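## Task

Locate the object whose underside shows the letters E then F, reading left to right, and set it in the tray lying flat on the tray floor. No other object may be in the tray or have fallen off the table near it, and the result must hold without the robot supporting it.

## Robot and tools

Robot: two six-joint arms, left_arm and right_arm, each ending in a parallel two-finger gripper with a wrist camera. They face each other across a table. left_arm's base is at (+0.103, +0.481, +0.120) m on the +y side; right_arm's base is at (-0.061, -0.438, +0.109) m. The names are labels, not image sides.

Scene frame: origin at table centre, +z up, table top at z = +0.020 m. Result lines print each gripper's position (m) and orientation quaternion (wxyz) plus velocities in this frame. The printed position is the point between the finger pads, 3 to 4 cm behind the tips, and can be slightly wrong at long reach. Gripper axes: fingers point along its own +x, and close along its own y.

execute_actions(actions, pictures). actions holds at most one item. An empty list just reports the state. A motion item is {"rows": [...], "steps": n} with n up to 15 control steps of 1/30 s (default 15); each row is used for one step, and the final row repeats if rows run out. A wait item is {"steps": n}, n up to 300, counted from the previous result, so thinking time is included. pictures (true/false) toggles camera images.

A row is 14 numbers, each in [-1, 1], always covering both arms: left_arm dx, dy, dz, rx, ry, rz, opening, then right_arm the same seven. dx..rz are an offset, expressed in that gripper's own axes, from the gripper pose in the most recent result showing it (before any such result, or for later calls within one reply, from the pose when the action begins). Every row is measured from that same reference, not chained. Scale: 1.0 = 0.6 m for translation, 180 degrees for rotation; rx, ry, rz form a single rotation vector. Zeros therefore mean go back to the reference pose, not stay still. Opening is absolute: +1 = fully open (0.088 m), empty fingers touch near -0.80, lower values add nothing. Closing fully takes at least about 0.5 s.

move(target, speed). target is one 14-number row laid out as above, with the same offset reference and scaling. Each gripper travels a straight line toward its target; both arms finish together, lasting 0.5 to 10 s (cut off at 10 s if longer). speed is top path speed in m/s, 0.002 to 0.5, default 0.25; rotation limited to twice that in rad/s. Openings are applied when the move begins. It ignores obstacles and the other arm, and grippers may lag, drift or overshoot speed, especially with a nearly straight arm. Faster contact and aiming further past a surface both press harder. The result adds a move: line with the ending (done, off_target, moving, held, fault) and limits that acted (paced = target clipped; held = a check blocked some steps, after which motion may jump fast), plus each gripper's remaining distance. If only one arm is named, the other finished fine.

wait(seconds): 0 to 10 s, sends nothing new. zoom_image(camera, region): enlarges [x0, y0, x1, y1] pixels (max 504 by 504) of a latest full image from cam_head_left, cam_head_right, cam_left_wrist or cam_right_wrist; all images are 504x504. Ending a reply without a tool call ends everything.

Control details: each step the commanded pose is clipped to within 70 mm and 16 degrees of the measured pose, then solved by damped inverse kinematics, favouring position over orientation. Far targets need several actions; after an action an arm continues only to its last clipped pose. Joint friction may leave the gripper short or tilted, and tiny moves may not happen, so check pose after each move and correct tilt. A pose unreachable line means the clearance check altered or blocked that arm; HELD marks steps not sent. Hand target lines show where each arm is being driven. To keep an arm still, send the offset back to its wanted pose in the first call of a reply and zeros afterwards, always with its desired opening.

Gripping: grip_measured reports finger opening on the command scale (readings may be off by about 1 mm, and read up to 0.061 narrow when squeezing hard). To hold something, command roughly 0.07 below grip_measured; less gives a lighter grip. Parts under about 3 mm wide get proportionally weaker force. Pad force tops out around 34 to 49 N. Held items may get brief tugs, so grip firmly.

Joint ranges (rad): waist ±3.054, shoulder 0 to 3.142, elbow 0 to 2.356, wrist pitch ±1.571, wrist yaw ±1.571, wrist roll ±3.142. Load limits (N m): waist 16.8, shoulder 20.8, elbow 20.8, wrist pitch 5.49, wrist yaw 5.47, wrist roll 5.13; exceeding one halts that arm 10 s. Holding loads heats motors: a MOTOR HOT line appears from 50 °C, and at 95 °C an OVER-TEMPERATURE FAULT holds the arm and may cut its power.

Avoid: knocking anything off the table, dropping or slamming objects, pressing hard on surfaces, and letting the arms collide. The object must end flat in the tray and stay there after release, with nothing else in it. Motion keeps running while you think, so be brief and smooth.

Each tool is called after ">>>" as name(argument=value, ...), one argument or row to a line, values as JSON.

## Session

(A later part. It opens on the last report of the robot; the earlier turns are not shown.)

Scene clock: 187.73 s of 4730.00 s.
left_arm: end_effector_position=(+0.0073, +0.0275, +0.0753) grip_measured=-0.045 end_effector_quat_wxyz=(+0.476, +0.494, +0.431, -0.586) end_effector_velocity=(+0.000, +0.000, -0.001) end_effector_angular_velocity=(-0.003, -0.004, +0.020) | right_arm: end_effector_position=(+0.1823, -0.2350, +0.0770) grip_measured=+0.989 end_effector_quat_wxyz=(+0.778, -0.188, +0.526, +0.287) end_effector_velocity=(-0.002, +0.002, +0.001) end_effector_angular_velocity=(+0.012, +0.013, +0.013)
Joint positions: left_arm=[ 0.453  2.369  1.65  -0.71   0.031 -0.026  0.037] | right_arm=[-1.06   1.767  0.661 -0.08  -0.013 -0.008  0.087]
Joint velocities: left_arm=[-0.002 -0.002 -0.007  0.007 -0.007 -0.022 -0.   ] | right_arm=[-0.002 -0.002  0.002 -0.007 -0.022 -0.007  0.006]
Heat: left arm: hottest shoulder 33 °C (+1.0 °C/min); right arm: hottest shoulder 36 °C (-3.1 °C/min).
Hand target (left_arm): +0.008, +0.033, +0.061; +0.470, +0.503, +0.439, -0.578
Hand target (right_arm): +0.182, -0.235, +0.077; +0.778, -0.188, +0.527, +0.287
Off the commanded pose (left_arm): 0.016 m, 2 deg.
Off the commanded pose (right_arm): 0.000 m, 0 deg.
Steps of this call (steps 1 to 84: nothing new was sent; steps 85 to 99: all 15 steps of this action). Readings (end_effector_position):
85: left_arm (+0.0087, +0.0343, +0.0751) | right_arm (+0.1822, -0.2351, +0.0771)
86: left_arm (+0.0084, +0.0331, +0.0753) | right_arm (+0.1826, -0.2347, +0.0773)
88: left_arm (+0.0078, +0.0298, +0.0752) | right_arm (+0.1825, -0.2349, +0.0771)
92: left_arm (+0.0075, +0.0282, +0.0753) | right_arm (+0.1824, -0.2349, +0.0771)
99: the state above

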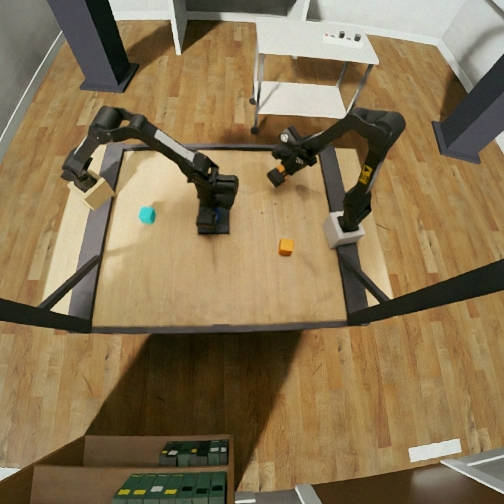

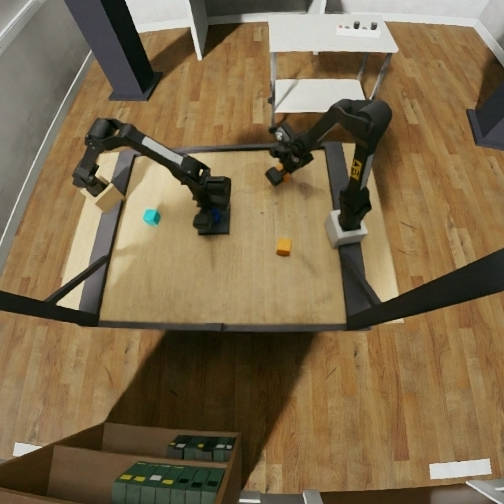

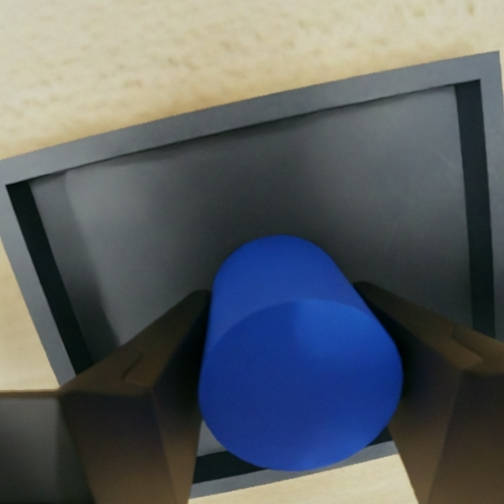

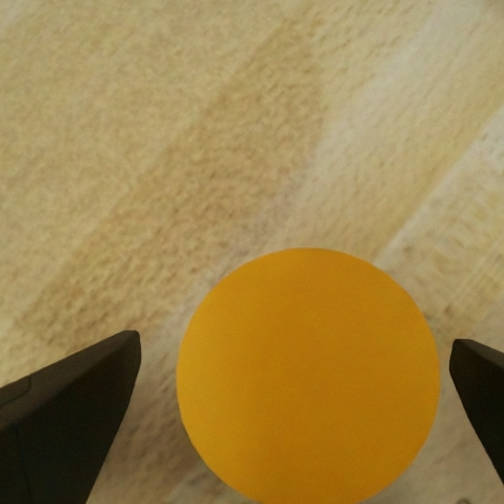

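>>> execute_actions(
  actions=[
    {"rows":[[0,0,0,0,0,0,-0.13,-0.01,0,0,0,0,0,1],[0,0,0,0,0,0,-0.13,-0.02,0,0,0,0,0,1],[0,0,0,0,0,0,0,-0.03,0,0,0,0,0,1],[0,0,0,0,0,0,0.1,-0.04,0,0,0,0,0,1],[0,0,0,0,0,0,0.45,-0.05,0,0,0,0,0,1],[0,0,0,0,0,0,0.45,-0.06,0,0,0,0,0,1],[0,0,0,0,0,0,0.45,-0.07,0,0,0,0,0,1],[0,0,0,0,0,0,0.45,-0.08,0,0,0,0,0,1],[0,0,0,0,0,0,0.45,-0.09,0,0,0,0,0,1],[0,0,0,0,0,0,0.45,-0.10,0,0,0,0,0,1],[0,0,0,0,0,0,0.45,-0.11,0,0,0,0,0,1],[0,0,0,0,0,0,0.45,-0.12,0,0,0,0,0,1]],"steps":15},
  ],
)

Scene clock: 190.93 s of 4730.00 s.
left_arm: end_effector_position=(+0.0073, +0.0275, +0.0754) grip_measured=+0.429 end_effector_quat_wxyz=(+0.476, +0.494, +0.431, -0.586) end_effector_velocity=(-0.000, -0.001, +0.001) end_effector_angular_velocity=(-0.007, -0.003, +0.020) | right_arm: end_effector_position=(+0.1624, -0.2514, +0.1303) grip_measured=+1.000 end_effector_quat_wxyz=(+0.775, -0.190, +0.531, +0.286) end_effector_velocity=(-0.012, -0.002, +0.099) end_effector_angular_velocity=(+0.091, -0.061, +0.023)
Joint positions: left_arm=[ 0.453  2.369  1.65  -0.709  0.031 -0.026  0.06 ] | right_arm=[-1.06   1.508  0.666 -0.357 -0.013 -0.008  0.088]
Joint velocities: left_arm=[-0.002 -0.002 -0.002  0.007 -0.007 -0.022  0.008] | right_arm=[ 0.002 -0.374  0.09  -0.359 -0.037 -0.007  0.   ]
Heat: left arm: hottest shoulder 33 °C (+1.0 °C/min); right arm: hottest shoulder 36 °C (-4.0 °C/min).
Hand target (left_arm): +0.007, +0.028, +0.075; +0.476, +0.494, +0.431, -0.586
Hand target (right_arm): +0.163, -0.252, +0.143; +0.778, -0.188, +0.526, +0.287
Off the commanded pose (left_arm): 0.000 m, 0 deg.
Off the commanded pose (right_arm): 0.014 m, 1 deg.
Steps of this call (steps 1 to 81: nothing new was sent; steps 82 to 96: all 15 steps of this action). Readings (end_effector_position):
82: left_arm (+0.0073, +0.0275, +0.0754) | right_arm (+0.1821, -0.2352, +0.0771)
83: left_arm (+0.0073, +0.0275, +0.0754) | right_arm (+0.1812, -0.2359, +0.0776)
85: left_arm (+0.0073, +0.0275, +0.0754) | right_arm (+0.1783, -0.2383, +0.0814)
89: left_arm (+0.0073, +0.0275, +0.0754) | right_arm (+0.1743, -0.2416, +0.0996)
96: the state above

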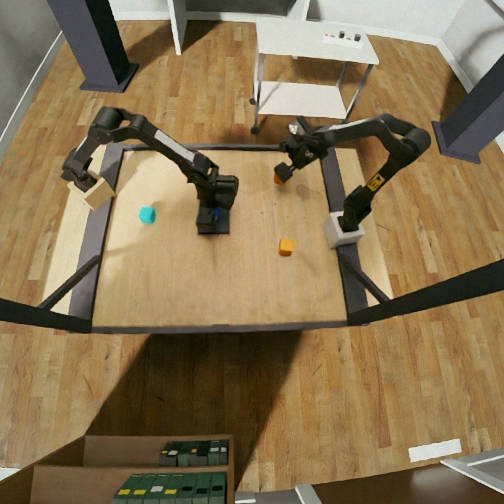

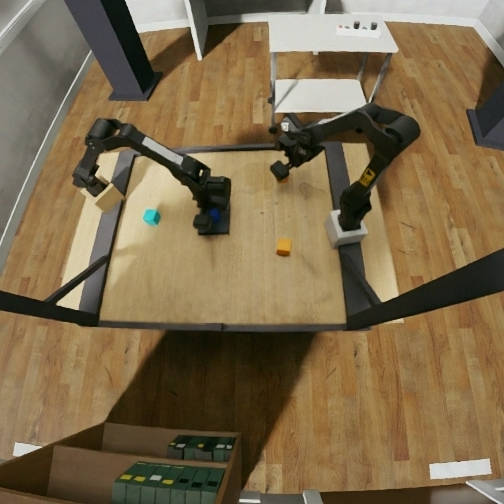

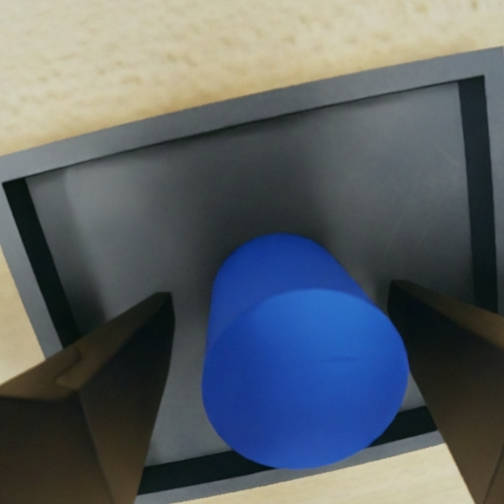

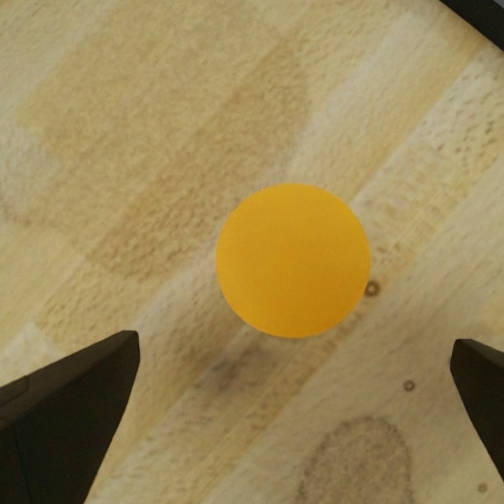

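Lift the left arm straight up and back.

>>> move(
  target=[-0.17,0,-0.03,0,0,0,0.45, -0.03,0,0,0,0,0,1],
  speed=0.15,
)

Scene clock: 193.03 s of 4730.00 s.
left_arm: end_effector_position=(+0.0157, +0.0585, +0.1693) grip_measured=+0.448 end_effector_quat_wxyz=(+0.476, +0.495, +0.433, -0.584) end_effector_velocity=(+0.000, +0.000, +0.003) end_effector_angular_velocity=(-0.003, -0.004, +0.020) | right_arm: end_effector_position=(+0.1547, -0.2577, +0.1418) grip_measured=+1.000 end_effector_quat_wxyz=(+0.770, -0.192, +0.537, +0.284) end_effector_velocity=(-0.002, -0.001, -0.001) end_effector_angular_velocity=(-0.001, +0.008, +0.007)
Joint positions: left_arm=[ 0.458  2.121  1.628 -0.943  0.031 -0.023  0.061] | right_arm=[-1.06   1.448  0.674 -0.441 -0.013 -0.008  0.088]
Joint velocities: left_arm=[-0.002 -0.007  0.002 -0.007 -0.007 -0.022 -0.   ] | right_arm=[-0.002 -0.002 -0.002 -0.007 -0.007 -0.007  0.   ]
Heat: left arm: hottest shoulder 33 °C (+2.0 °C/min); right arm: hottest shoulder 36 °C (-4.0 °C/min).
Hand target (left_arm): +0.017, +0.059, +0.173; +0.476, +0.494, +0.431, -0.586
Hand target (right_arm): +0.158, -0.256, +0.147; +0.775, -0.190, +0.531, +0.286
Off the commanded pose (left_arm): 0.004 m, 0 deg.
Off the commanded pose (right_arm): 0.006 m, 1 deg.
move: done

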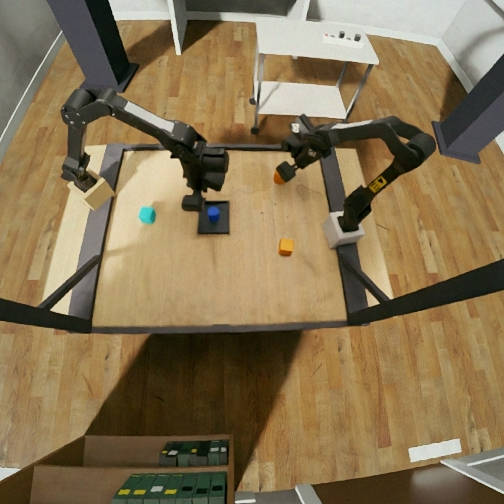

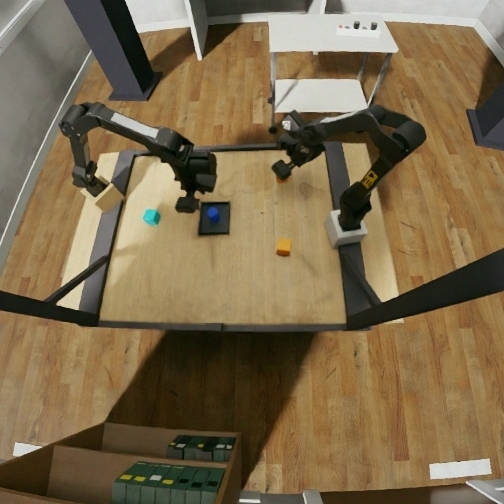

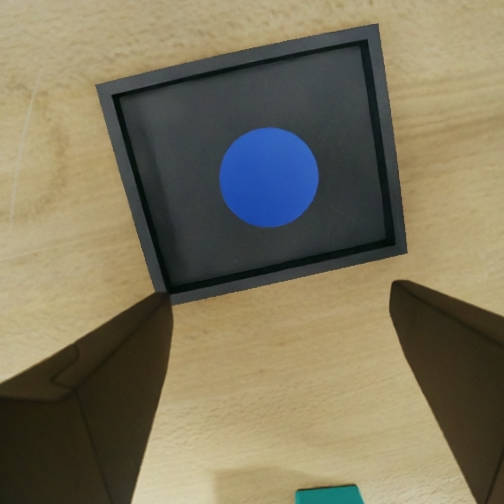

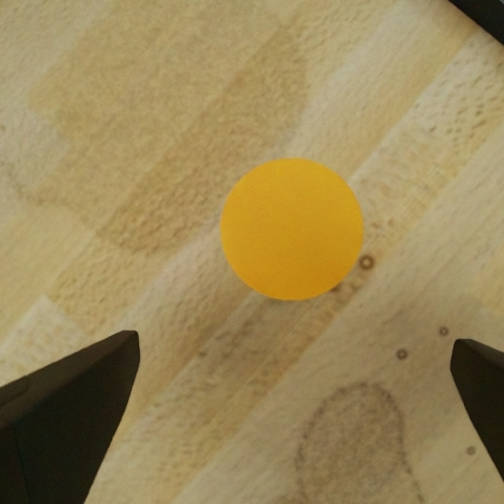

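The blue cylinder (EF) is upright and centred in the tray, and the other objects are on the table.

>>> finished_scene(
  scene=1,
)

The scene is finished: the task was done.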